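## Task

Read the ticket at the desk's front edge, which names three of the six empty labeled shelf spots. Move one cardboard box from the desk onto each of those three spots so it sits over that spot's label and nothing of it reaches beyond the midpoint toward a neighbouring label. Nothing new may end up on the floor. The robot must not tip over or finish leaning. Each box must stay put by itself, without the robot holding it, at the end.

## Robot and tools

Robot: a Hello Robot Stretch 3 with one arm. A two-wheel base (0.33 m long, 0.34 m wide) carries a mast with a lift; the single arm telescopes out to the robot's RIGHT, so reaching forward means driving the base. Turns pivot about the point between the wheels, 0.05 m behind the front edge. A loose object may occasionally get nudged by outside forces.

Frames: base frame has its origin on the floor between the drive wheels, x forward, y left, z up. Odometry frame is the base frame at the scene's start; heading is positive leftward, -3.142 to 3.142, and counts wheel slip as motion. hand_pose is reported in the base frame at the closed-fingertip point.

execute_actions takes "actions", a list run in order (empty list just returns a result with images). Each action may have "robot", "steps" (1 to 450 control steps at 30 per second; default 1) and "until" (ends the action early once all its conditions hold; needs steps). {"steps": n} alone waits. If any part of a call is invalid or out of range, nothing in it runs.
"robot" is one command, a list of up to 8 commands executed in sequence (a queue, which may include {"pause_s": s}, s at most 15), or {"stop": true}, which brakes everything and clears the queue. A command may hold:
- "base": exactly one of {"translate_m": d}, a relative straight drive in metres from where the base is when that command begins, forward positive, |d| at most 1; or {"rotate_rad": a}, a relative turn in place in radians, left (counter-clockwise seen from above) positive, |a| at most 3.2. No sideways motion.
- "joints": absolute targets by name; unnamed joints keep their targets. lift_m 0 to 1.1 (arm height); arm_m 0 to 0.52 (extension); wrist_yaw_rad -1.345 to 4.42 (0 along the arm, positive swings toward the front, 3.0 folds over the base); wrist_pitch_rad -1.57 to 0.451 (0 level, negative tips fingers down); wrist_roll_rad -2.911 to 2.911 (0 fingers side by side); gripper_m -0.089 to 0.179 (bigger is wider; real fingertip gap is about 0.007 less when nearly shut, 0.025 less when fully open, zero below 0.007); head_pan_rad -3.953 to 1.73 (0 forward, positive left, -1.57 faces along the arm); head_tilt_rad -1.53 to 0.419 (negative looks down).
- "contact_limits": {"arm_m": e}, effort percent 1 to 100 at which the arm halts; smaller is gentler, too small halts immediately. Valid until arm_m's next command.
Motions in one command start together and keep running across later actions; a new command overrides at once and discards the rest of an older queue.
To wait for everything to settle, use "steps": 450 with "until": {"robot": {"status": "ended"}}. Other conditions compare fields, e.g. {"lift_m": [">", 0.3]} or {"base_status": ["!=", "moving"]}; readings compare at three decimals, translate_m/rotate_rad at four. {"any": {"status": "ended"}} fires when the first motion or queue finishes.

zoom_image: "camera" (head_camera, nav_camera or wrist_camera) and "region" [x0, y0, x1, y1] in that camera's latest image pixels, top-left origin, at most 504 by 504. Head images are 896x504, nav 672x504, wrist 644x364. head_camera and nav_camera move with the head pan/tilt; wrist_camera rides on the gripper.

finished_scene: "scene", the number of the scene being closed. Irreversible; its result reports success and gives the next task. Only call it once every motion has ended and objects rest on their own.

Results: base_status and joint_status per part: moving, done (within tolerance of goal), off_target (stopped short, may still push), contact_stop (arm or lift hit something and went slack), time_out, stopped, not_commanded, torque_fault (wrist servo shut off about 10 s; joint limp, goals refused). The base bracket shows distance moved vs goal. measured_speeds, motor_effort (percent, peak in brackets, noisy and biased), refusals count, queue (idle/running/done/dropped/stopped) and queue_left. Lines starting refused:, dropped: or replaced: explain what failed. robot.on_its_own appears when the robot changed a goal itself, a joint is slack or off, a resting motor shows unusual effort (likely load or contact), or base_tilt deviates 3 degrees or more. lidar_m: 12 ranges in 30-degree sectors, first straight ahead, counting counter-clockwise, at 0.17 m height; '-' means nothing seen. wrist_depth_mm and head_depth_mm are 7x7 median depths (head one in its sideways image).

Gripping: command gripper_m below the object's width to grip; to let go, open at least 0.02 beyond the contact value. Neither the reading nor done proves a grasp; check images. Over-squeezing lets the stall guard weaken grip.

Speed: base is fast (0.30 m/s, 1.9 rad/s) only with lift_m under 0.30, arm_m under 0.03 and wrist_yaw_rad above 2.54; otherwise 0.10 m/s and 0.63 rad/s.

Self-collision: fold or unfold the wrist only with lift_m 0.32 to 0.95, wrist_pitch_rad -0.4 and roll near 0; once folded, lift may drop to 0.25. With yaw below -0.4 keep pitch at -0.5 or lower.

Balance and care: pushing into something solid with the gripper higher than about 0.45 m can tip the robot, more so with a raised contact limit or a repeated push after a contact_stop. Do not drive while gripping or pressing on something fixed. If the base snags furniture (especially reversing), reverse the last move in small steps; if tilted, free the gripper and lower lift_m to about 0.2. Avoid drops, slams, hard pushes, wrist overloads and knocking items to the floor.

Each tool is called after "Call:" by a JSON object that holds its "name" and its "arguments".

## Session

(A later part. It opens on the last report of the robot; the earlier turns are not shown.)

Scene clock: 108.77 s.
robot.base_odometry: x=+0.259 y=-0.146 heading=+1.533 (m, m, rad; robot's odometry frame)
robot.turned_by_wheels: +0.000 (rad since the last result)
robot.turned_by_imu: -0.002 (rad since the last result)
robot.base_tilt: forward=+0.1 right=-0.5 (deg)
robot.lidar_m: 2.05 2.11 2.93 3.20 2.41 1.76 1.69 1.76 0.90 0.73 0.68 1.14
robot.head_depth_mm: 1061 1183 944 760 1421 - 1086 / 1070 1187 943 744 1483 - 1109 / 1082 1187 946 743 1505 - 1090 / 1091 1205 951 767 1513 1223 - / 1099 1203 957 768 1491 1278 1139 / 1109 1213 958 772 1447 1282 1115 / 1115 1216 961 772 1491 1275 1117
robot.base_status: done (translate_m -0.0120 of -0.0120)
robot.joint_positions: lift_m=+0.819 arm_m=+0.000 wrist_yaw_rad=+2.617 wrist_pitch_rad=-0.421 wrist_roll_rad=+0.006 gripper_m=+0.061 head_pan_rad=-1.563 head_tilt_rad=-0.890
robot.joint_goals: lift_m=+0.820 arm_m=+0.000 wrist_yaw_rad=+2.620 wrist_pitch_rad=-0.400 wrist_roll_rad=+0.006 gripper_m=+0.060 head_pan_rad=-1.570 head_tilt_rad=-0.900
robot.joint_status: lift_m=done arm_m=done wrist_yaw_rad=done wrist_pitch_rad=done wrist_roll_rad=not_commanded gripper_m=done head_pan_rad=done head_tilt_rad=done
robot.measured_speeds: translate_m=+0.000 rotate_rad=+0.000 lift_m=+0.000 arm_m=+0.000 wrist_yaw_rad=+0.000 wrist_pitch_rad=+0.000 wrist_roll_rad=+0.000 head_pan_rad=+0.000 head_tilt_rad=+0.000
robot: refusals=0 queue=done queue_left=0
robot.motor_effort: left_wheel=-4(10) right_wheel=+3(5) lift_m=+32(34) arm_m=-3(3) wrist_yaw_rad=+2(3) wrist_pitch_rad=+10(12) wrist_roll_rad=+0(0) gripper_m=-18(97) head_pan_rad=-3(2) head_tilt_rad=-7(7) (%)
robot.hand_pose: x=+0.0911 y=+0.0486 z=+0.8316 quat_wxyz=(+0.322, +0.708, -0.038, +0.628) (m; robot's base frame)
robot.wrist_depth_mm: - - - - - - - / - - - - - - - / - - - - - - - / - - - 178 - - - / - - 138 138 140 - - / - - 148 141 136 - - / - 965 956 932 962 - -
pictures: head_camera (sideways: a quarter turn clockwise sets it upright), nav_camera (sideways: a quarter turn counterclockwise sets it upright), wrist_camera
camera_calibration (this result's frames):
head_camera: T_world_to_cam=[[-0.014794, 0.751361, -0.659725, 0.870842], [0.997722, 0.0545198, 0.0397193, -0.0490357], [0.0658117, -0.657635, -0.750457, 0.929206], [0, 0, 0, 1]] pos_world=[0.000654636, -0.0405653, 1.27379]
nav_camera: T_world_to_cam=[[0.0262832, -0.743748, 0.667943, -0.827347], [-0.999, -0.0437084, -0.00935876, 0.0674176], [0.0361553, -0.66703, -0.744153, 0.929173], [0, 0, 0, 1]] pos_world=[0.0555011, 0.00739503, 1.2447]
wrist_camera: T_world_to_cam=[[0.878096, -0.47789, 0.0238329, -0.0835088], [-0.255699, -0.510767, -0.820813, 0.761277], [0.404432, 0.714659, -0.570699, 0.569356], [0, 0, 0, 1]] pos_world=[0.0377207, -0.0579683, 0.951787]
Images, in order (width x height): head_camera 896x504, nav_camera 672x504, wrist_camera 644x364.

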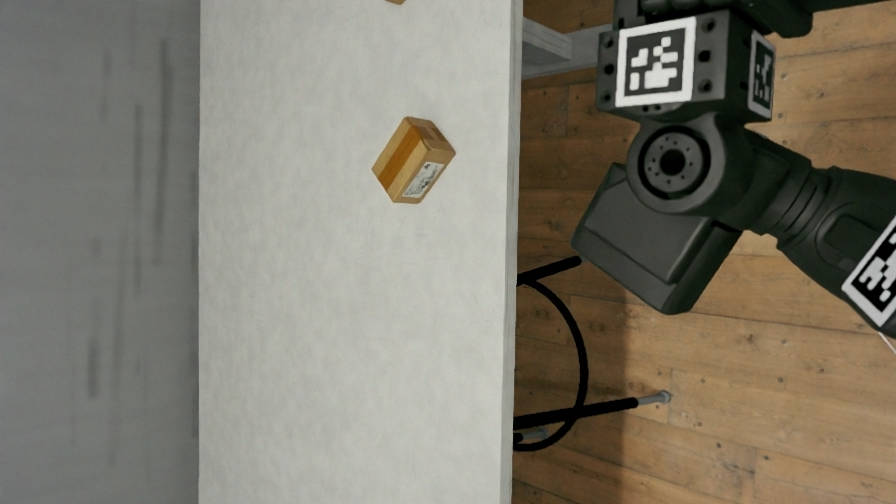

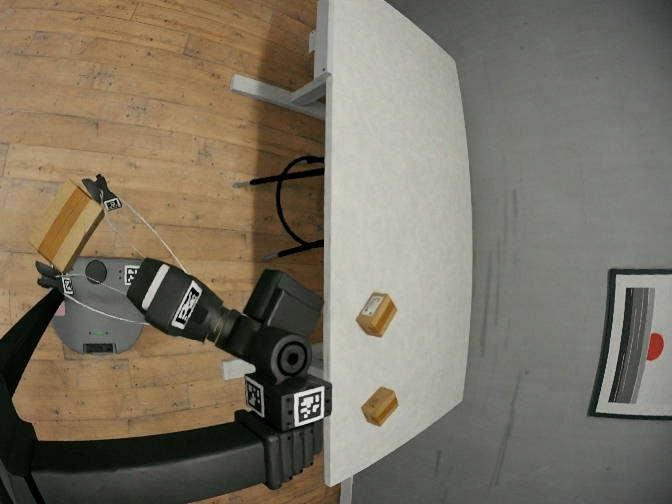

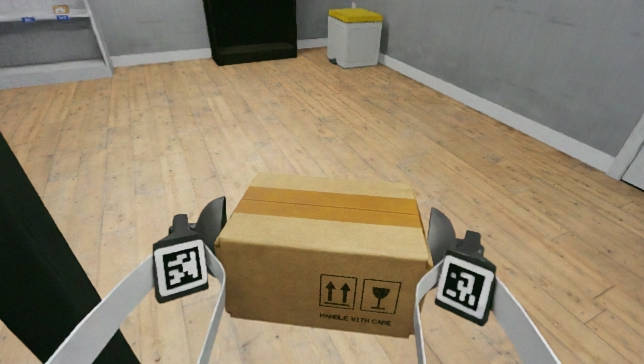

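Call:
{"name": "execute_actions", "arguments": {"actions": [{"robot":{"base":{"rotate_rad":1.844},"joints":{"lift_m":0.285}},"steps":450,"until":{"robot":{"status":"ended"}}},{"robot":{"base":{"translate_m":1.0}},"steps":300,"until":{"robot":{"translate_m":[">",0.7]}}},{"robot":{"base":{"translate_m":1.0}},"steps":300,"until":{"robot":{"translate_m":[">",0.7]}}},{"robot":{"base":{"translate_m":1.0}},"steps":300,"until":{"robot":{"translate_m":[">",0.35]}}},{"robot":[{"base":{"translate_m":0.965}},{"base":{"rotate_rad":1.294}},{"joints":{"lift_m":0.36}},{"joints":{"lift_m":0.525,"wrist_yaw_rad":0,"wrist_pitch_rad":-0.3}}],"steps":450,"until":{"robot":{"status":"ended"}}}]}}

Scene clock: 131.50 s.
robot.base_odometry: x=-2.398 y=-0.782 heading=-1.613 (m, m, rad; robot's odometry frame)
robot.turned_by_wheels: +3.138 (rad since the last result)
robot.turned_by_imu: +3.129 (rad since the last result)
robot.base_tilt: forward=-0.1 right=-0.6 (deg)
robot.lidar_m: 0.96 1.00 1.36 3.45 3.77 2.91 2.35 1.25 0.70 0.83 0.67 1.00
robot.head_depth_mm: 684 795 937 1057 1164 1235 1124 / 686 799 949 1062 1268 1239 - / 688 808 956 1068 1300 1211 - / 697 815 968 1079 1283 1248 1116 / 698 822 976 1092 1305 1252 1122 / 705 825 987 1070 1217 1279 1113 / 710 762 859 925 1453 1274 1116
robot.base_status: done (rotate_rad +1.2938 of +1.2940)
robot.joint_positions: lift_m=+0.524 arm_m=+0.000 wrist_yaw_rad=+0.004 wrist_pitch_rad=-0.331 wrist_roll_rad=+0.006 gripper_m=+0.061 head_pan_rad=-1.563 head_tilt_rad=-0.890
robot.joint_goals: lift_m=+0.525 arm_m=+0.000 wrist_yaw_rad=+0.000 wrist_pitch_rad=-0.300 wrist_roll_rad=+0.006 gripper_m=+0.060 head_pan_rad=-1.570 head_tilt_rad=-0.900
robot.joint_status: lift_m=done arm_m=done wrist_yaw_rad=done wrist_pitch_rad=done wrist_roll_rad=not_commanded gripper_m=done head_pan_rad=done head_tilt_rad=done
robot.measured_speeds: translate_m=+0.000 rotate_rad=+0.000 lift_m=+0.000 arm_m=+0.000 wrist_yaw_rad=+0.000 wrist_pitch_rad=+0.000 wrist_roll_rad=+0.000 head_pan_rad=+0.000 head_tilt_rad=+0.000
robot: refusals=0 queue=done queue_left=0
robot.motor_effort: left_wheel=-4(16) right_wheel=+4(11) lift_m=+32(34) arm_m=-3(3) wrist_yaw_rad=-3(2) wrist_pitch_rad=+15(17) wrist_roll_rad=+0(0) gripper_m=-18(18) head_pan_rad=-4(3) head_tilt_rad=-7(7) (%)
robot.hand_pose: x=-0.0206 y=-0.3797 z=+0.5570 quat_wxyz=(+0.696, +0.118, -0.699, -0.116) (m; robot's base frame)
robot.wrist_depth_mm: 428 543 539 539 524 516 492 / 434 580 587 578 566 558 490 / 425 465 472 482 499 394 459 / 418 386 379 177 365 371 375 / 486 607 137 139 141 671 471 / 775 616 148 141 137 620 462 / 707 604 607 585 608 613 534
pictures: head_camera (sideways: a quarter turn clockwise sets it upright), nav_camera (sideways: a quarter turn counterclockwise sets it upright), wrist_camera
camera_calibration (this result's frames):
head_camera: T_world_to_cam=[[-0.0147798, 0.751386, -0.659697, 0.870805], [0.997723, 0.0544993, 0.0397211, -0.049038], [0.0657989, -0.657608, -0.750481, 0.929238], [0, 0, 0, 1]] pos_world=[0.000653854, -0.0405641, 1.27379]
nav_camera: T_world_to_cam=[[0.0262692, -0.743773, 0.667916, -0.827311], [-0.999001, -0.043689, -0.00936012, 0.0674194], [0.0361424, -0.667003, -0.744178, 0.929205], [0, 0, 0, 1]] pos_world=[0.0555012, 0.00739623, 1.2447]
wrist_camera: T_world_to_cam=[[-0.999255, -0.0284117, 0.0261054, -0.0528623], [-0.0367501, 0.494739, -0.868264, 0.701288], [0.0117535, -0.868577, -0.495415, 0.112775], [0, 0, 0, 1]] pos_world=[-0.028376, -0.250503, 0.666153]
Images, in order (width x height): head_camera 896x504, nav_camera 672x504, wrist_camera 644x364.

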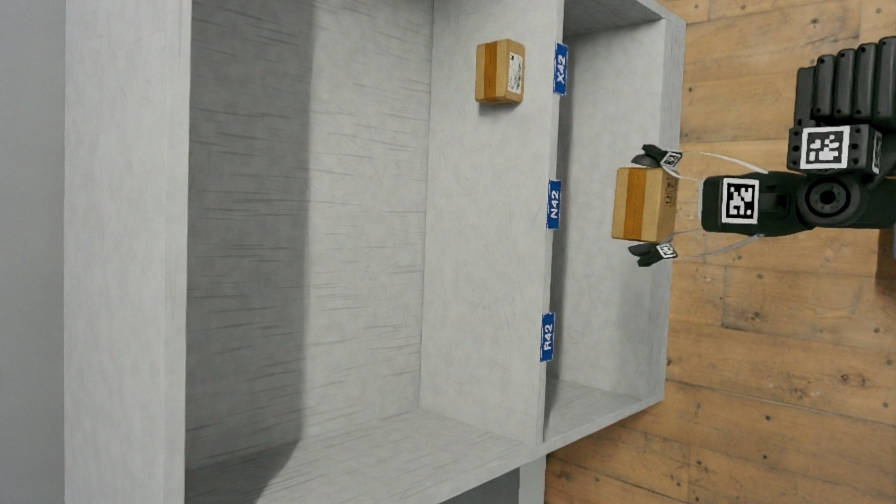

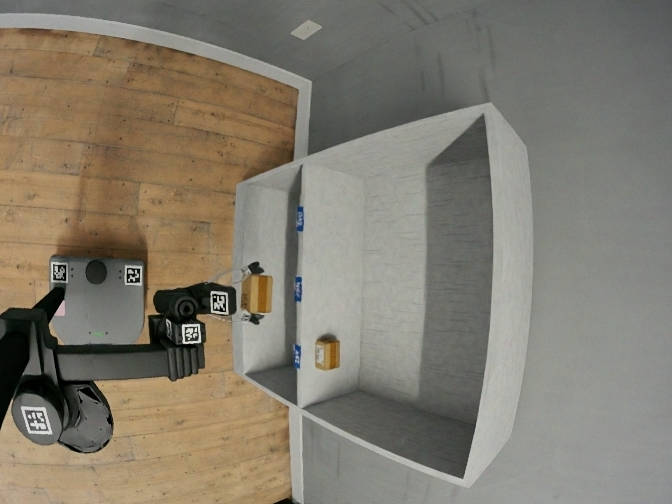

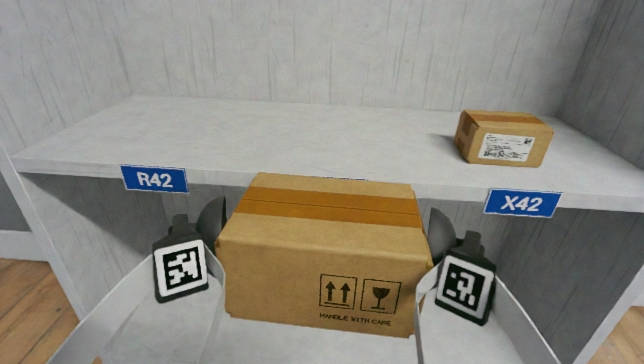

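Call:
{"name": "execute_actions", "arguments": {"actions": [{"robot":[{"joints":{"arm_m":0.27}},{"joints":{"lift_m":0.485}},{"joints":{"gripper_m":0.13}},{"joints":{"arm_m":0.0,"lift_m":0.5}},{"joints":{"wrist_yaw_rad":2.62,"wrist_pitch_rad":-0.4,"lift_m":0.34,"gripper_m":0.08}}],"steps":450,"until":{"robot":{"status":"ended"}}}]}}

Call:
{"name": "execute_actions", "arguments": {"actions": [{"robot":[{"base":{"rotate_rad":1.766},"joints":{"lift_m":0.285}}],"steps":450,"until":{"robot":{"status":"ended"}}},{"robot":{"base":{"translate_m":1.0}},"steps":300,"until":{"robot":{"translate_m":[">",0.7]}}},{"robot":{"base":{"translate_m":1.0}},"steps":300,"until":{"robot":{"translate_m":[">",0.7]}}},{"robot":{"base":{"translate_m":1.0}},"steps":300,"until":{"robot":{"translate_m":[">",0.3]}}},{"robot":[{"base":{"translate_m":0.962}},{"base":{"rotate_rad":1.38}},{"joints":{"lift_m":0.79,"wrist_yaw_rad":1.5}},{"joints":{"wrist_yaw_rad":0.9,"wrist_pitch_rad":-0.3,"gripper_m":0.17,"arm_m":0.305}}],"steps":450,"until":{"robot":{"status":"ended"}}},{"steps":100,"until":{"robot":{"status":"ended"}}}]}}

Scene clock: 142.63 s.
robot.base_odometry: x=-2.398 y=-0.782 heading=-1.613 (m, m, rad; robot's odometry frame)
robot.turned_by_wheels: +0.000 (rad since the last result)
robot.turned_by_imu: -0.003 (rad since the last result)
robot.base_tilt: forward=+0.1 right=-0.6 (deg)
robot.lidar_m: 0.96 1.00 1.36 3.47 3.72 2.92 2.34 1.25 0.70 0.83 0.67 1.00
robot.head_depth_mm: 682 792 934 1060 1159 1234 1110 / 687 801 950 1061 1259 1241 1126 / 692 807 956 1075 1296 1242 1154 / 694 813 963 1080 1301 1250 1139 / 701 819 977 1089 1307 1258 1115 / 705 829 987 1070 1218 1286 1118 / 709 761 860 919 1448 1275 1115
robot.base_status: done (rotate_rad +1.2939 of +1.2940)
robot.joint_positions: lift_m=+0.341 arm_m=+0.000 wrist_yaw_rad=+2.616 wrist_pitch_rad=-0.414 wrist_roll_rad=+0.006 gripper_m=+0.080 head_pan_rad=-1.563 head_tilt_rad=-0.890
robot.joint_goals: lift_m=+0.340 arm_m=+0.000 wrist_yaw_rad=+2.620 wrist_pitch_rad=-0.400 wrist_roll_rad=+0.006 gripper_m=+0.080 head_pan_rad=-1.570 head_tilt_rad=-0.900
robot.joint_status: lift_m=done arm_m=done wrist_yaw_rad=done wrist_pitch_rad=done wrist_roll_rad=not_commanded gripper_m=done head_pan_rad=done head_tilt_rad=done
robot.measured_speeds: translate_m=+0.000 rotate_rad=+0.000 lift_m=+0.000 arm_m=+0.000 wrist_yaw_rad=+0.000 wrist_pitch_rad=+0.000 wrist_roll_rad=+0.000 head_pan_rad=+0.000 head_tilt_rad=+0.000
robot: refusals=0 queue=done queue_left=0
robot.motor_effort: left_wheel=-4(4) right_wheel=+3(3) lift_m=+14(31) arm_m=-2(4) wrist_yaw_rad=+3(3) wrist_pitch_rad=+7(14) wrist_roll_rad=+0(0) gripper_m=+1(97) head_pan_rad=-2(3) head_tilt_rad=-6(6) (%)
robot.hand_pose: x=+0.0916 y=+0.0494 z=+0.3542 quat_wxyz=(+0.320, +0.708, -0.040, +0.629) (m; robot's base frame)
robot.wrist_depth_mm: - - - - - 932 750 / - - - - - 992 770 / - - - - - 989 809 / 805 802 813 829 840 842 789 / 671 658 688 672 701 680 679 / - 562 546 567 571 575 586 / - - 502 494 493 501 503
pictures: head_camera (sideways: a quarter turn clockwise sets it upright), nav_camera (sideways: a quarter turn counterclockwise sets it upright), wrist_camera
camera_calibration (this result's frames):
head_camera: T_world_to_cam=[[-0.0147799, 0.751386, -0.659697, 0.870805], [0.997723, 0.0544994, 0.0397211, -0.049038], [0.065799, -0.657608, -0.750481, 0.929238], [0, 0, 0, 1]] pos_world=[0.000653859, -0.0405641, 1.27379]
nav_camera: T_world_to_cam=[[0.0262692, -0.743773, 0.667916, -0.827311], [-0.999001, -0.0436891, -0.00936012, 0.0674194], [0.0361424, -0.667003, -0.744178, 0.929205], [0, 0, 0, 1]] pos_world=[0.0555012, 0.00739624, 1.2447]
wrist_camera: T_world_to_cam=[[0.877713, -0.478584, 0.0240214, -0.0722796], [-0.253128, -0.505628, -0.824783, 0.370876], [0.406874, 0.717842, -0.564939, 0.29376], [0, 0, 0, 1]] pos_world=[0.0377964, -0.0579398, 0.473585]
Images, in order (width x height): head_camera 896x504, nav_camera 672x504, wrist_camera 644x364.

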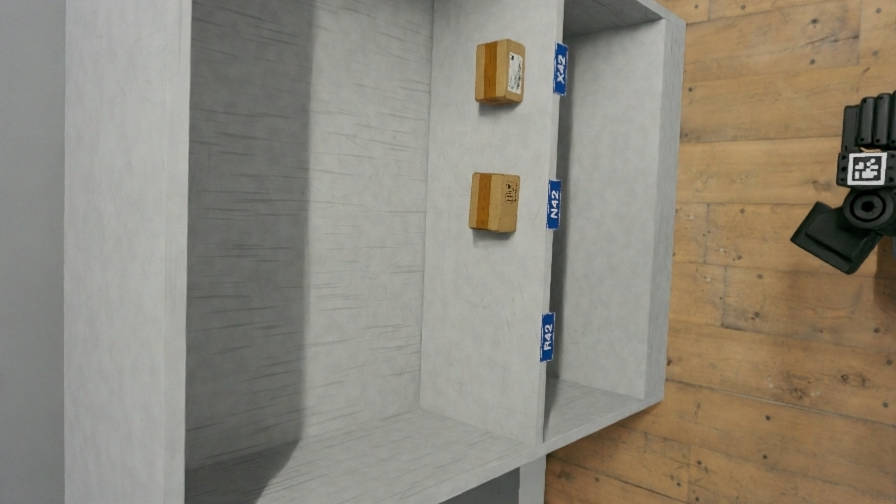

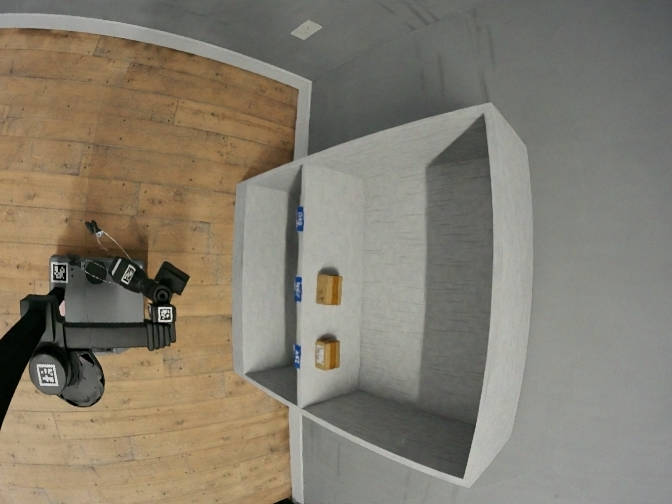

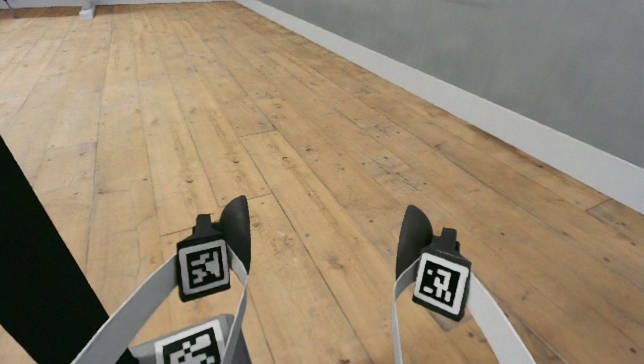

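Scene clock: 167.03 s.
robot.base_odometry: x=+0.251 y=-0.373 heading=+1.533 (m, m, rad; robot's odometry frame)
robot.turned_by_wheels: +3.146 (rad since the last result)
robot.turned_by_imu: +3.133 (rad since the last result)
robot.base_tilt: forward=-0.1 right=-0.7 (deg)
robot.lidar_m: 2.28 2.38 3.23 3.21 2.08 1.51 1.46 1.51 1.31 0.83 0.80 0.83
robot.head_depth_mm: 1063 1208 1008 - - 1255 1100 / 1070 1187 - 744 1445 1256 1110 / 1082 1188 1019 746 1438 1262 1113 / 1090 1197 1019 745 1491 1275 1116 / 1096 1203 956 746 1483 1280 1114 / 1104 1209 954 747 1453 1278 1115 / 1108 1215 960 774 1461 1277 1119
robot.base_status: done (rotate_rad +1.3798 of +1.3800)
robot.joint_positions: lift_m=+0.789 arm_m=+0.305 wrist_yaw_rad=+0.902 wrist_pitch_rad=-0.323 wrist_roll_rad=+0.006 gripper_m=+0.170 head_pan_rad=-1.564 head_tilt_rad=-0.890
robot.joint_goals: lift_m=+0.790 arm_m=+0.305 wrist_yaw_rad=+0.900 wrist_pitch_rad=-0.300 wrist_roll_rad=+0.006 gripper_m=+0.170 head_pan_rad=-1.570 head_tilt_rad=-0.900
robot.joint_status: lift_m=done arm_m=done wrist_yaw_rad=done wrist_pitch_rad=done wrist_roll_rad=not_commanded gripper_m=done head_pan_rad=done head_tilt_rad=done
robot.measured_speeds: translate_m=+0.000 rotate_rad=+0.000 lift_m=+0.000 arm_m=+0.000 wrist_yaw_rad=+0.000 wrist_pitch_rad=+0.000 wrist_roll_rad=+0.000 head_pan_rad=+0.000 head_tilt_rad=+0.000
robot: refusals=0 queue=done queue_left=0
robot.motor_effort: left_wheel=-4(14) right_wheel=+4(11) lift_m=+32(33) arm_m=+4(4) wrist_yaw_rad=-2(3) wrist_pitch_rad=+11(11) wrist_roll_rad=+0(0) gripper_m=+1(99) head_pan_rad=-3(4) head_tilt_rad=-6(7) (%)
robot.hand_pose: x=+0.1632 y=-0.5958 z=+0.8241 quat_wxyz=(+0.676, +0.407, -0.580, +0.200) (m; robot's base frame)
robot.wrist_depth_mm: - - - - 895 696 576 / - 858 867 912 852 714 592 / 630 552 566 581 588 597 572 / - 407 409 418 425 434 443 / - 338 325 329 333 354 342 / - 258 268 206 274 277 282 / 952 226 222 176 233 231 235
pictures: head_camera (sideways: a quarter turn clockwise sets it upright), nav_camera (sideways: a quarter turn counterclockwise sets it upright), wrist_camera
camera_calibration (this result's frames):
head_camera: T_world_to_cam=[[-0.0147499, 0.751407, -0.659674, 0.870775], [0.997726, 0.0544582, 0.0397225, -0.0490399], [0.0657725, -0.657588, -0.750502, 0.929265], [0, 0, 0, 1]] pos_world=[0.000652228, -0.040563, 1.27379]
nav_camera: T_world_to_cam=[[0.0262396, -0.743795, 0.667893, -0.827281], [-0.999003, -0.0436488, -0.00936125, 0.0674209], [0.0361156, -0.666981, -0.744199, 0.929232], [0, 0, 0, 1]] pos_world=[0.0555015, 0.00739603, 1.2447]
wrist_camera: T_world_to_cam=[[-0.60091, -0.798883, 0.0263168, -0.406582], [-0.403828, 0.275012, -0.87252, 0.979332], [0.689804, -0.534934, -0.487869, 0.137133], [0, 0, 0, 1]] pos_world=[0.0565676, -0.520782, 0.93209]
Images, in order (width x height): head_camera 896x504, nav_camera 672x504, wrist_camera 644x364.

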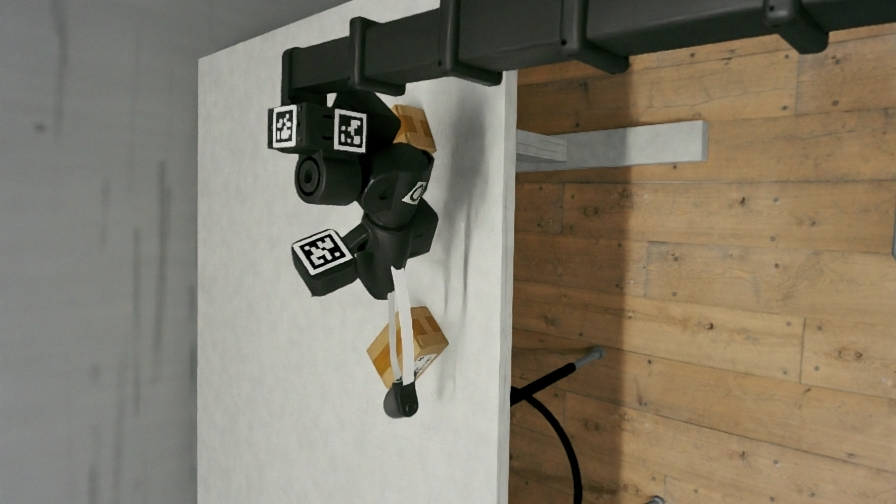

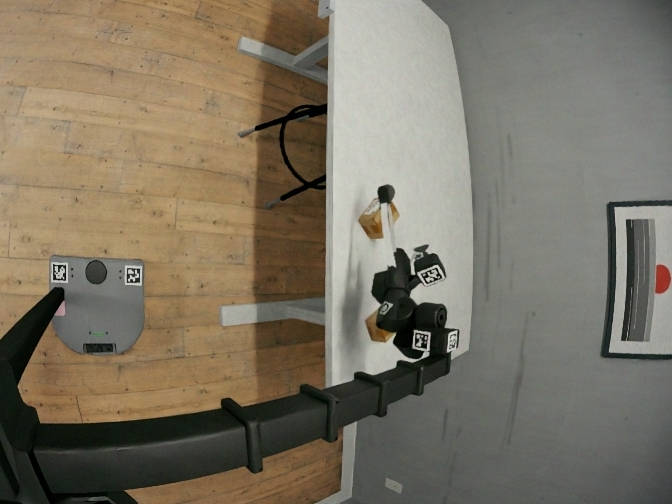

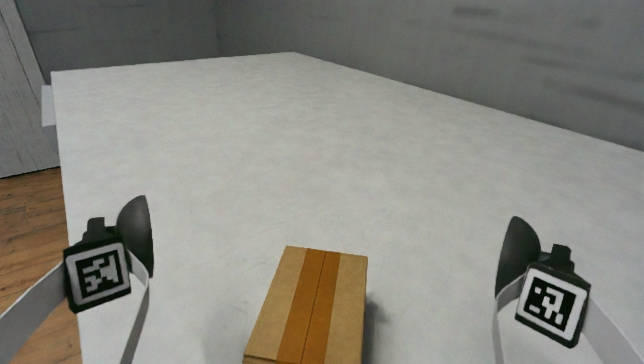

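Call:
{"name": "execute_actions", "arguments": {"actions": [{"robot":[{"base":{"translate_m":0.023},"joints":{"arm_m":0.282,"wrist_yaw_rad":0.78,"lift_m":0.775}},{"joints":{"lift_m":0.718}},{"joints":{"gripper_m":0.032}},{"joints":{"lift_m":0.8}}],"steps":450,"until":{"robot":{"status":"ended"}}}]}}

Scene clock: 173.60 s.
robot.base_odometry: x=+0.252 y=-0.350 heading=+1.533 (m, m, rad; robot's odometry frame)
robot.turned_by_wheels: +0.000 (rad since the last result)
robot.turned_by_imu: -0.002 (rad since the last result)
robot.base_tilt: forward=+0.0 right=-0.6 (deg)
robot.lidar_m: 2.26 2.36 3.21 3.20 2.11 1.54 1.48 1.54 1.31 0.84 0.79 1.30
robot.head_depth_mm: 1063 1185 992 - - 1251 1086 / 1075 1190 - 751 1441 1260 1111 / 1085 1190 1018 735 1448 1268 1112 / 1084 1202 1016 744 1494 1271 1111 / 1095 1205 968 757 1485 1272 1112 / 1097 1201 958 770 1456 1274 1115 / 1115 1210 959 773 1459 1277 1125
robot.base_status: done (translate_m +0.0230 of +0.0230)
robot.joint_positions: lift_m=+0.799 arm_m=+0.282 wrist_yaw_rad=+0.782 wrist_pitch_rad=-0.324 wrist_roll_rad=+0.006 gripper_m=+0.033 head_pan_rad=-1.564 head_tilt_rad=-0.890
robot.joint_goals: lift_m=+0.800 arm_m=+0.282 wrist_yaw_rad=+0.780 wrist_pitch_rad=-0.300 wrist_roll_rad=+0.006 gripper_m=+0.032 head_pan_rad=-1.570 head_tilt_rad=-0.900
robot.joint_status: lift_m=done arm_m=done wrist_yaw_rad=done wrist_pitch_rad=done wrist_roll_rad=not_commanded gripper_m=done head_pan_rad=done head_tilt_rad=done
robot.measured_speeds: translate_m=+0.000 rotate_rad=+0.000 lift_m=+0.000 arm_m=+0.000 wrist_yaw_rad=+0.000 wrist_pitch_rad=+0.000 wrist_roll_rad=+0.000 head_pan_rad=+0.000 head_tilt_rad=+0.000
robot: refusals=0 queue=done queue_left=0
robot.motor_effort: left_wheel=-3(6) right_wheel=+3(8) lift_m=+32(34) arm_m=-3(2) wrist_yaw_rad=-2(3) wrist_pitch_rad=+11(11) wrist_roll_rad=+0(0) gripper_m=-18(97) head_pan_rad=-4(4) head_tilt_rad=-6(6) (%)
robot.hand_pose: x=+0.1443 y=-0.5942 z=+0.8338 quat_wxyz=(+0.687, +0.372, -0.603, +0.159) (m; robot's base frame)
robot.wrist_depth_mm: - - - - 804 661 554 / - 876 910 963 842 684 584 / 564 574 585 596 605 623 591 / 421 423 427 180 441 454 461 / 345 336 147 141 336 353 358 / 295 277 198 131 135 292 293 / 962 238 232 147 241 247 248
pictures: head_camera (sideways: a quarter turn clockwise sets it upright), nav_camera (sideways: a quarter turn counterclockwise sets it upright), wrist_camera
camera_calibration (this result's frames):
head_camera: T_world_to_cam=[[-0.0147503, 0.751465, -0.659608, 0.870689], [0.997726, 0.0544546, 0.0397267, -0.0490453], [0.0657719, -0.657521, -0.750559, 0.92934], [0, 0, 0, 1]] pos_world=[0.000652205, -0.0405605, 1.27379]
nav_camera: T_world_to_cam=[[0.0262399, -0.743854, 0.667827, -0.827195], [-0.999003, -0.0436478, -0.00936445, 0.0674251], [0.036115, -0.666916, -0.744258, 0.929309], [0, 0, 0, 1]] pos_world=[0.0555014, 0.00740106, 1.2447]
wrist_camera: T_world_to_cam=[[-0.692132, -0.721292, 0.0262945, -0.357645], [-0.368668, 0.321974, -0.872019, 1.00219], [0.620514, -0.613246, -0.488766, 0.11995], [0, 0, 0, 1]] pos_world=[0.0475073, -0.507088, 0.941962]
Images, in order (width x height): head_camera 896x504, nav_camera 672x504, wrist_camera 644x364.

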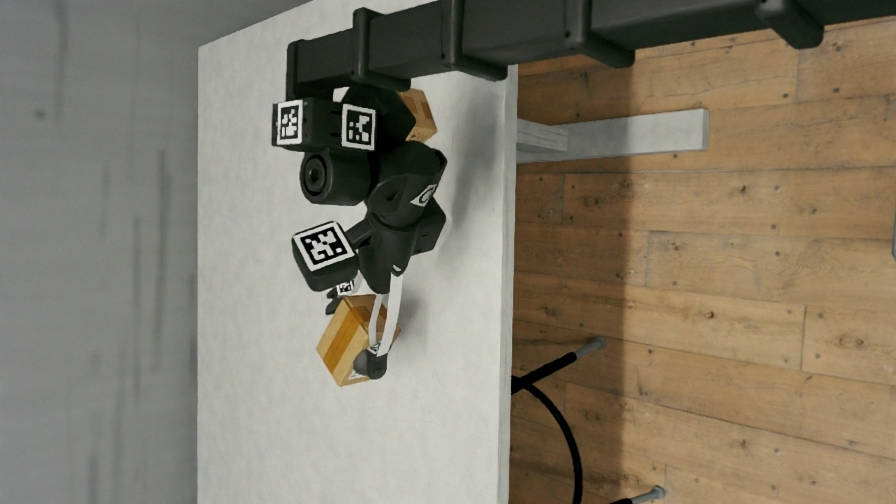

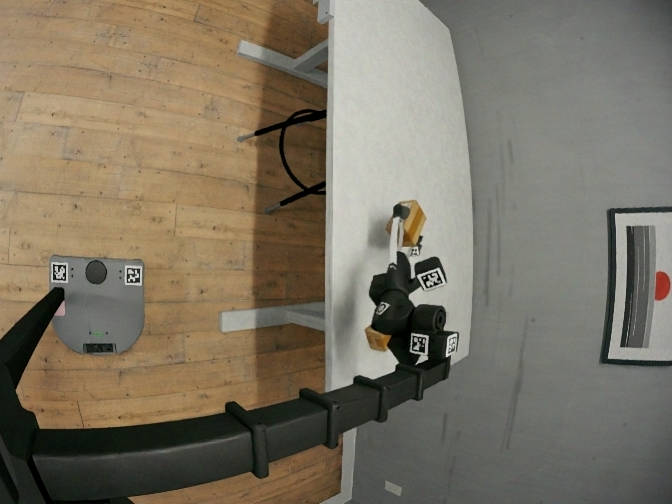

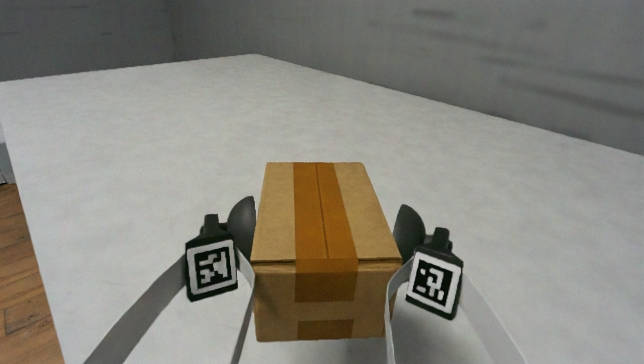

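Call:
{"name": "execute_actions", "arguments": {"actions": [{"robot":[{"joints":{"lift_m":0.82,"arm_m":0.0,"wrist_yaw_rad":2.62,"wrist_pitch_rad":-0.4}},{"base":{"rotate_rad":1.844},"joints":{"lift_m":0.285}}],"steps":450,"until":{"robot":{"status":"ended"}}},{"robot":{"base":{"translate_m":1.0}},"steps":300,"until":{"robot":{"translate_m":[">",0.7]}}},{"robot":{"base":{"translate_m":1.0}},"steps":300,"until":{"robot":{"translate_m":[">",0.7]}}},{"robot":{"base":{"translate_m":1.0}},"steps":300,"until":{"robot":{"translate_m":[">",0.35]}}},{"robot":[{"base":{"translate_m":0.97}},{"base":{"rotate_rad":1.294}},{"joints":{"lift_m":0.36}},{"joints":{"lift_m":0.525,"wrist_yaw_rad":0,"wrist_pitch_rad":-0.3}}],"steps":450,"until":{"robot":{"status":"ended"}}}]}}

Scene clock: 199.37 s.
robot.base_odometry: x=-2.410 y=-0.988 heading=-1.613 (m, m, rad; robot's odometry frame)
robot.turned_by_wheels: +3.138 (rad since the last result)
robot.turned_by_imu: +3.128 (rad since the last result)
robot.base_tilt: forward=-0.1 right=-0.6 (deg)
robot.lidar_m: 0.75 0.78 1.06 2.88 3.52 3.13 2.35 0.83 0.86 0.60 0.59 0.78
robot.head_depth_mm: 680 557 933 1056 1258 1232 1124 / 681 797 946 1062 1266 1242 - / 686 807 953 1064 979 1244 - / 691 808 958 1079 1302 1245 1117 / 697 633 814 982 1388 1275 1112 / 742 810 1022 1268 1466 1280 1113 / 747 869 1036 1285 1489 1274 1121
robot.base_status: done (rotate_rad +1.2938 of +1.2940)
robot.joint_positions: lift_m=+0.524 arm_m=+0.000 wrist_yaw_rad=+0.004 wrist_pitch_rad=-0.333 wrist_roll_rad=+0.006 gripper_m=+0.033 head_pan_rad=-1.564 head_tilt_rad=-0.890
robot.joint_goals: lift_m=+0.525 arm_m=+0.000 wrist_yaw_rad=+0.000 wrist_pitch_rad=-0.300 wrist_roll_rad=+0.006 gripper_m=+0.032 head_pan_rad=-1.570 head_tilt_rad=-0.900
robot.joint_status: lift_m=done arm_m=done wrist_yaw_rad=done wrist_pitch_rad=done wrist_roll_rad=not_commanded gripper_m=done head_pan_rad=done head_tilt_rad=done
robot.measured_speeds: translate_m=+0.000 rotate_rad=+0.000 lift_m=+0.000 arm_m=+0.000 wrist_yaw_rad=+0.000 wrist_pitch_rad=+0.000 wrist_roll_rad=+0.000 head_pan_rad=+0.000 head_tilt_rad=+0.000
robot: refusals=0 queue=done queue_left=0
robot.motor_effort: left_wheel=-4(16) right_wheel=+3(10) lift_m=+32(33) arm_m=-3(3) wrist_yaw_rad=-3(4) wrist_pitch_rad=+15(18) wrist_roll_rad=+0(0) gripper_m=-18(18) head_pan_rad=-3(3) head_tilt_rad=-6(7) (%)
robot.hand_pose: x=-0.0206 y=-0.3796 z=+0.5567 quat_wxyz=(+0.696, +0.118, -0.699, -0.116) (m; robot's base frame)
robot.wrist_depth_mm: 594 339 497 536 519 509 505 / 645 613 511 569 562 545 539 / 700 679 439 480 497 394 523 / 775 751 384 180 386 369 375 / 845 823 147 141 703 709 683 / 807 828 312 131 134 753 696 / 715 707 586 147 615 638 637
pictures: head_camera (sideways: a quarter turn clockwise sets it upright), nav_camera (sideways: a quarter turn counterclockwise sets it upright), wrist_camera
camera_calibration (this result's frames):
head_camera: T_world_to_cam=[[-0.0147444, 0.751471, -0.659601, 0.87068], [0.997726, 0.0544464, 0.0397271, -0.0490459], [0.0657667, -0.657516, -0.750565, 0.929347], [0, 0, 0, 1]] pos_world=[0.000651885, -0.0405603, 1.27379]
nav_camera: T_world_to_cam=[[0.0262341, -0.74386, 0.667821, -0.827187], [-0.999003, -0.0436399, -0.00936476, 0.0674255], [0.0361097, -0.66691, -0.744263, 0.929316], [0, 0, 0, 1]] pos_world=[0.0555015, 0.00740115, 1.2447]
wrist_camera: T_world_to_cam=[[-0.999255, -0.0284379, 0.0260905, -0.0528558], [-0.0367627, 0.495656, -0.86774, 0.701071], [0.0117448, -0.868053, -0.496332, 0.113458], [0, 0, 0, 1]] pos_world=[-0.0283758, -0.250505, 0.666039]
Images, in order (width x height): head_camera 896x504, nav_camera 672x504, wrist_camera 644x364.

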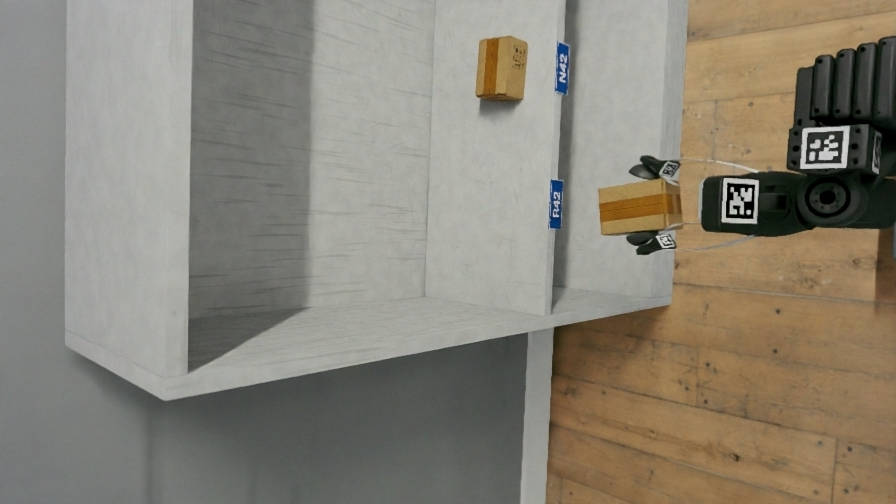

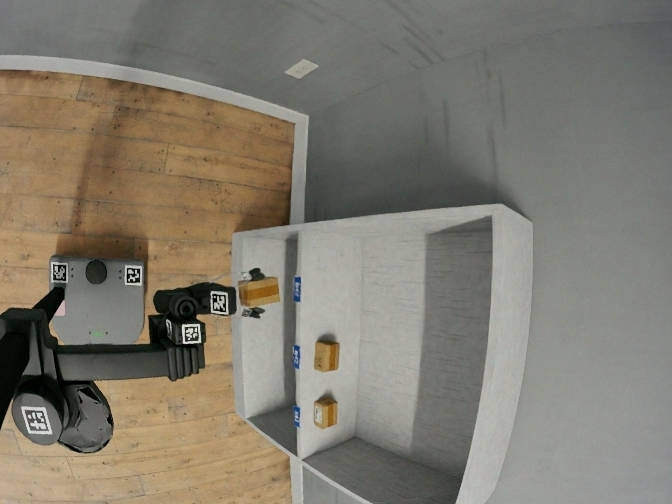

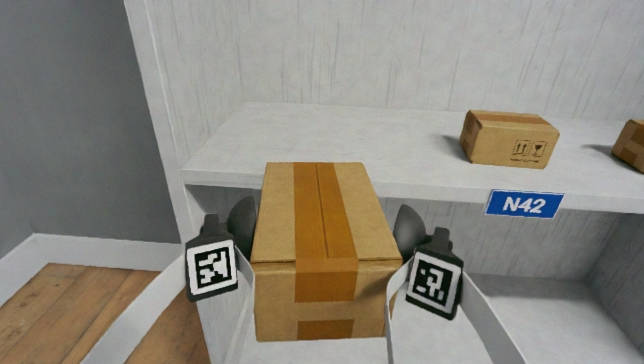

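Call:
{"name": "execute_actions", "arguments": {"actions": [{"robot":[{"joints":{"arm_m":0.275}},{"joints":{"lift_m":0.486}},{"joints":{"gripper_m":0.11}},{"joints":{"arm_m":0.1,"lift_m":0.5}}],"steps":450,"until":{"robot":{"status":"ended"}}}]}}

Scene clock: 208.53 s.
robot.base_odometry: x=-2.410 y=-0.988 heading=-1.613 (m, m, rad; robot's odometry frame)
robot.turned_by_wheels: +0.000 (rad since the last result)
robot.turned_by_imu: -0.003 (rad since the last result)
robot.base_tilt: forward=+0.0 right=-0.5 (deg)
robot.lidar_m: 0.75 0.78 1.06 2.88 3.52 3.12 2.35 0.83 0.86 0.60 0.59 0.78
robot.head_depth_mm: 682 557 935 1057 1266 1233 1104 / 681 799 943 1060 1266 1243 - / 687 802 951 1064 1127 - 1093 / 693 813 964 1079 1302 1247 1123 / 695 632 817 980 1391 1276 1122 / 742 808 1026 1265 1457 1282 1108 / 748 867 1039 1283 1482 1276 1119
robot.base_status: done (rotate_rad +1.2938 of +1.2940)
robot.joint_positions: lift_m=+0.499 arm_m=+0.100 wrist_yaw_rad=+0.002 wrist_pitch_rad=-0.323 wrist_roll_rad=+0.006 gripper_m=+0.110 head_pan_rad=-1.564 head_tilt_rad=-0.890
robot.joint_goals: lift_m=+0.500 arm_m=+0.100 wrist_yaw_rad=+0.000 wrist_pitch_rad=-0.300 wrist_roll_rad=+0.006 gripper_m=+0.110 head_pan_rad=-1.570 head_tilt_rad=-0.900
robot.joint_status: lift_m=done arm_m=done wrist_yaw_rad=done wrist_pitch_rad=done wrist_roll_rad=not_commanded gripper_m=done head_pan_rad=done head_tilt_rad=done
robot.measured_speeds: translate_m=+0.000 rotate_rad=+0.000 lift_m=+0.000 arm_m=+0.000 wrist_yaw_rad=+0.000 wrist_pitch_rad=+0.000 wrist_roll_rad=+0.000 head_pan_rad=+0.000 head_tilt_rad=+0.000
robot: refusals=0 queue=done queue_left=0
robot.motor_effort: left_wheel=-4(4) right_wheel=+4(4) lift_m=+31(32) arm_m=-3(5) wrist_yaw_rad=-2(3) wrist_pitch_rad=+10(15) wrist_roll_rad=+0(0) gripper_m=+1(92) head_pan_rad=-4(4) head_tilt_rad=-7(7) (%)
robot.hand_pose: x=-0.0210 y=-0.4806 z=+0.5340 quat_wxyz=(+0.696, +0.114, -0.700, -0.114) (m; robot's base frame)
robot.wrist_depth_mm: 211 280 438 436 428 424 412 / 373 283 463 468 457 454 446 / 571 288 418 317 442 416 435 / 640 275 307 300 319 303 293 / 711 291 571 270 272 265 261 / 763 383 620 660 658 629 634 / 700 646 568 594 599 595 613
pictures: head_camera (sideways: a quarter turn clockwise sets it upright), nav_camera (sideways: a quarter turn counterclockwise sets it upright), wrist_camera
camera_calibration (this result's frames):
head_camera: T_world_to_cam=[[-0.0147443, 0.751471, -0.659601, 0.87068], [0.997726, 0.0544463, 0.0397271, -0.0490459], [0.0657666, -0.657516, -0.750565, 0.929347], [0, 0, 0, 1]] pos_world=[0.00065188, -0.0405603, 1.27379]
nav_camera: T_world_to_cam=[[0.026234, -0.74386, 0.667821, -0.827187], [-0.999003, -0.0436398, -0.00936476, 0.0674255], [0.0361096, -0.66691, -0.744263, 0.929316], [0, 0, 0, 1]] pos_world=[0.0555015, 0.00740115, 1.2447]
wrist_camera: T_world_to_cam=[[-0.999301, -0.0265529, 0.0263213, -0.0547347], [-0.0359311, 0.487436, -0.872419, 0.72997], [0.0103353, -0.872755, -0.48805, 0.00778423], [0, 0, 0, 1]] pos_world=[-0.0285482, -0.350473, 0.642079]
Images, in order (width x height): head_camera 896x504, nav_camera 672x504, wrist_camera 644x364.

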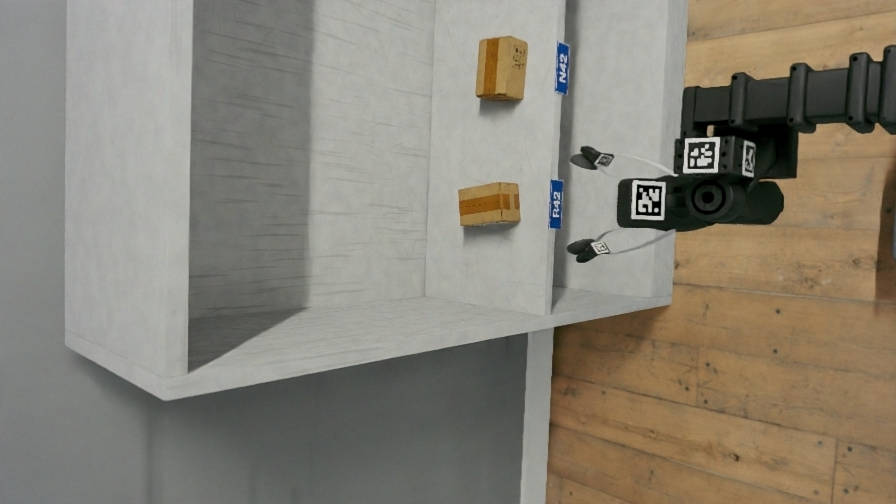

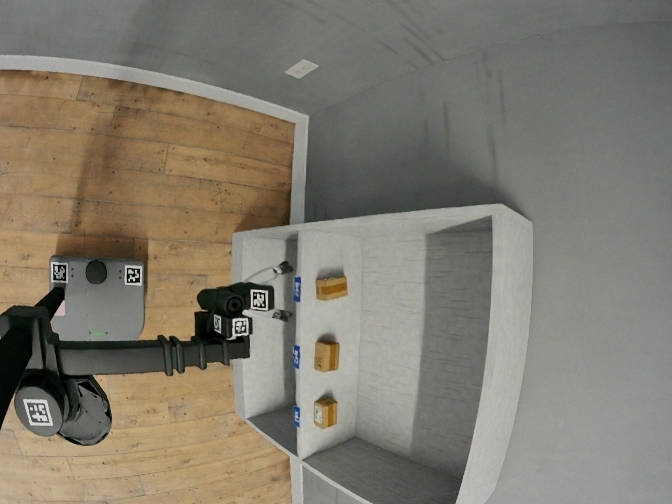

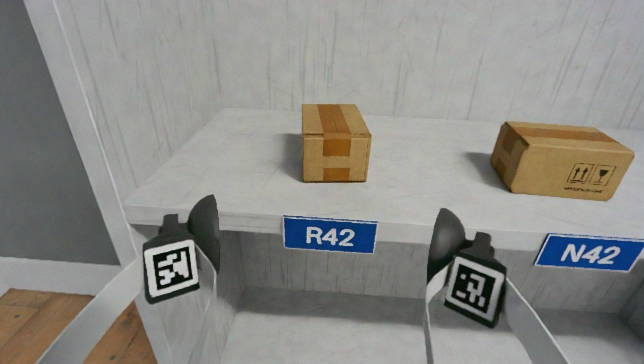

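Call:
{"name": "finished_scene", "arguments": {"scene": 2}}

The scene is finished: the task was done.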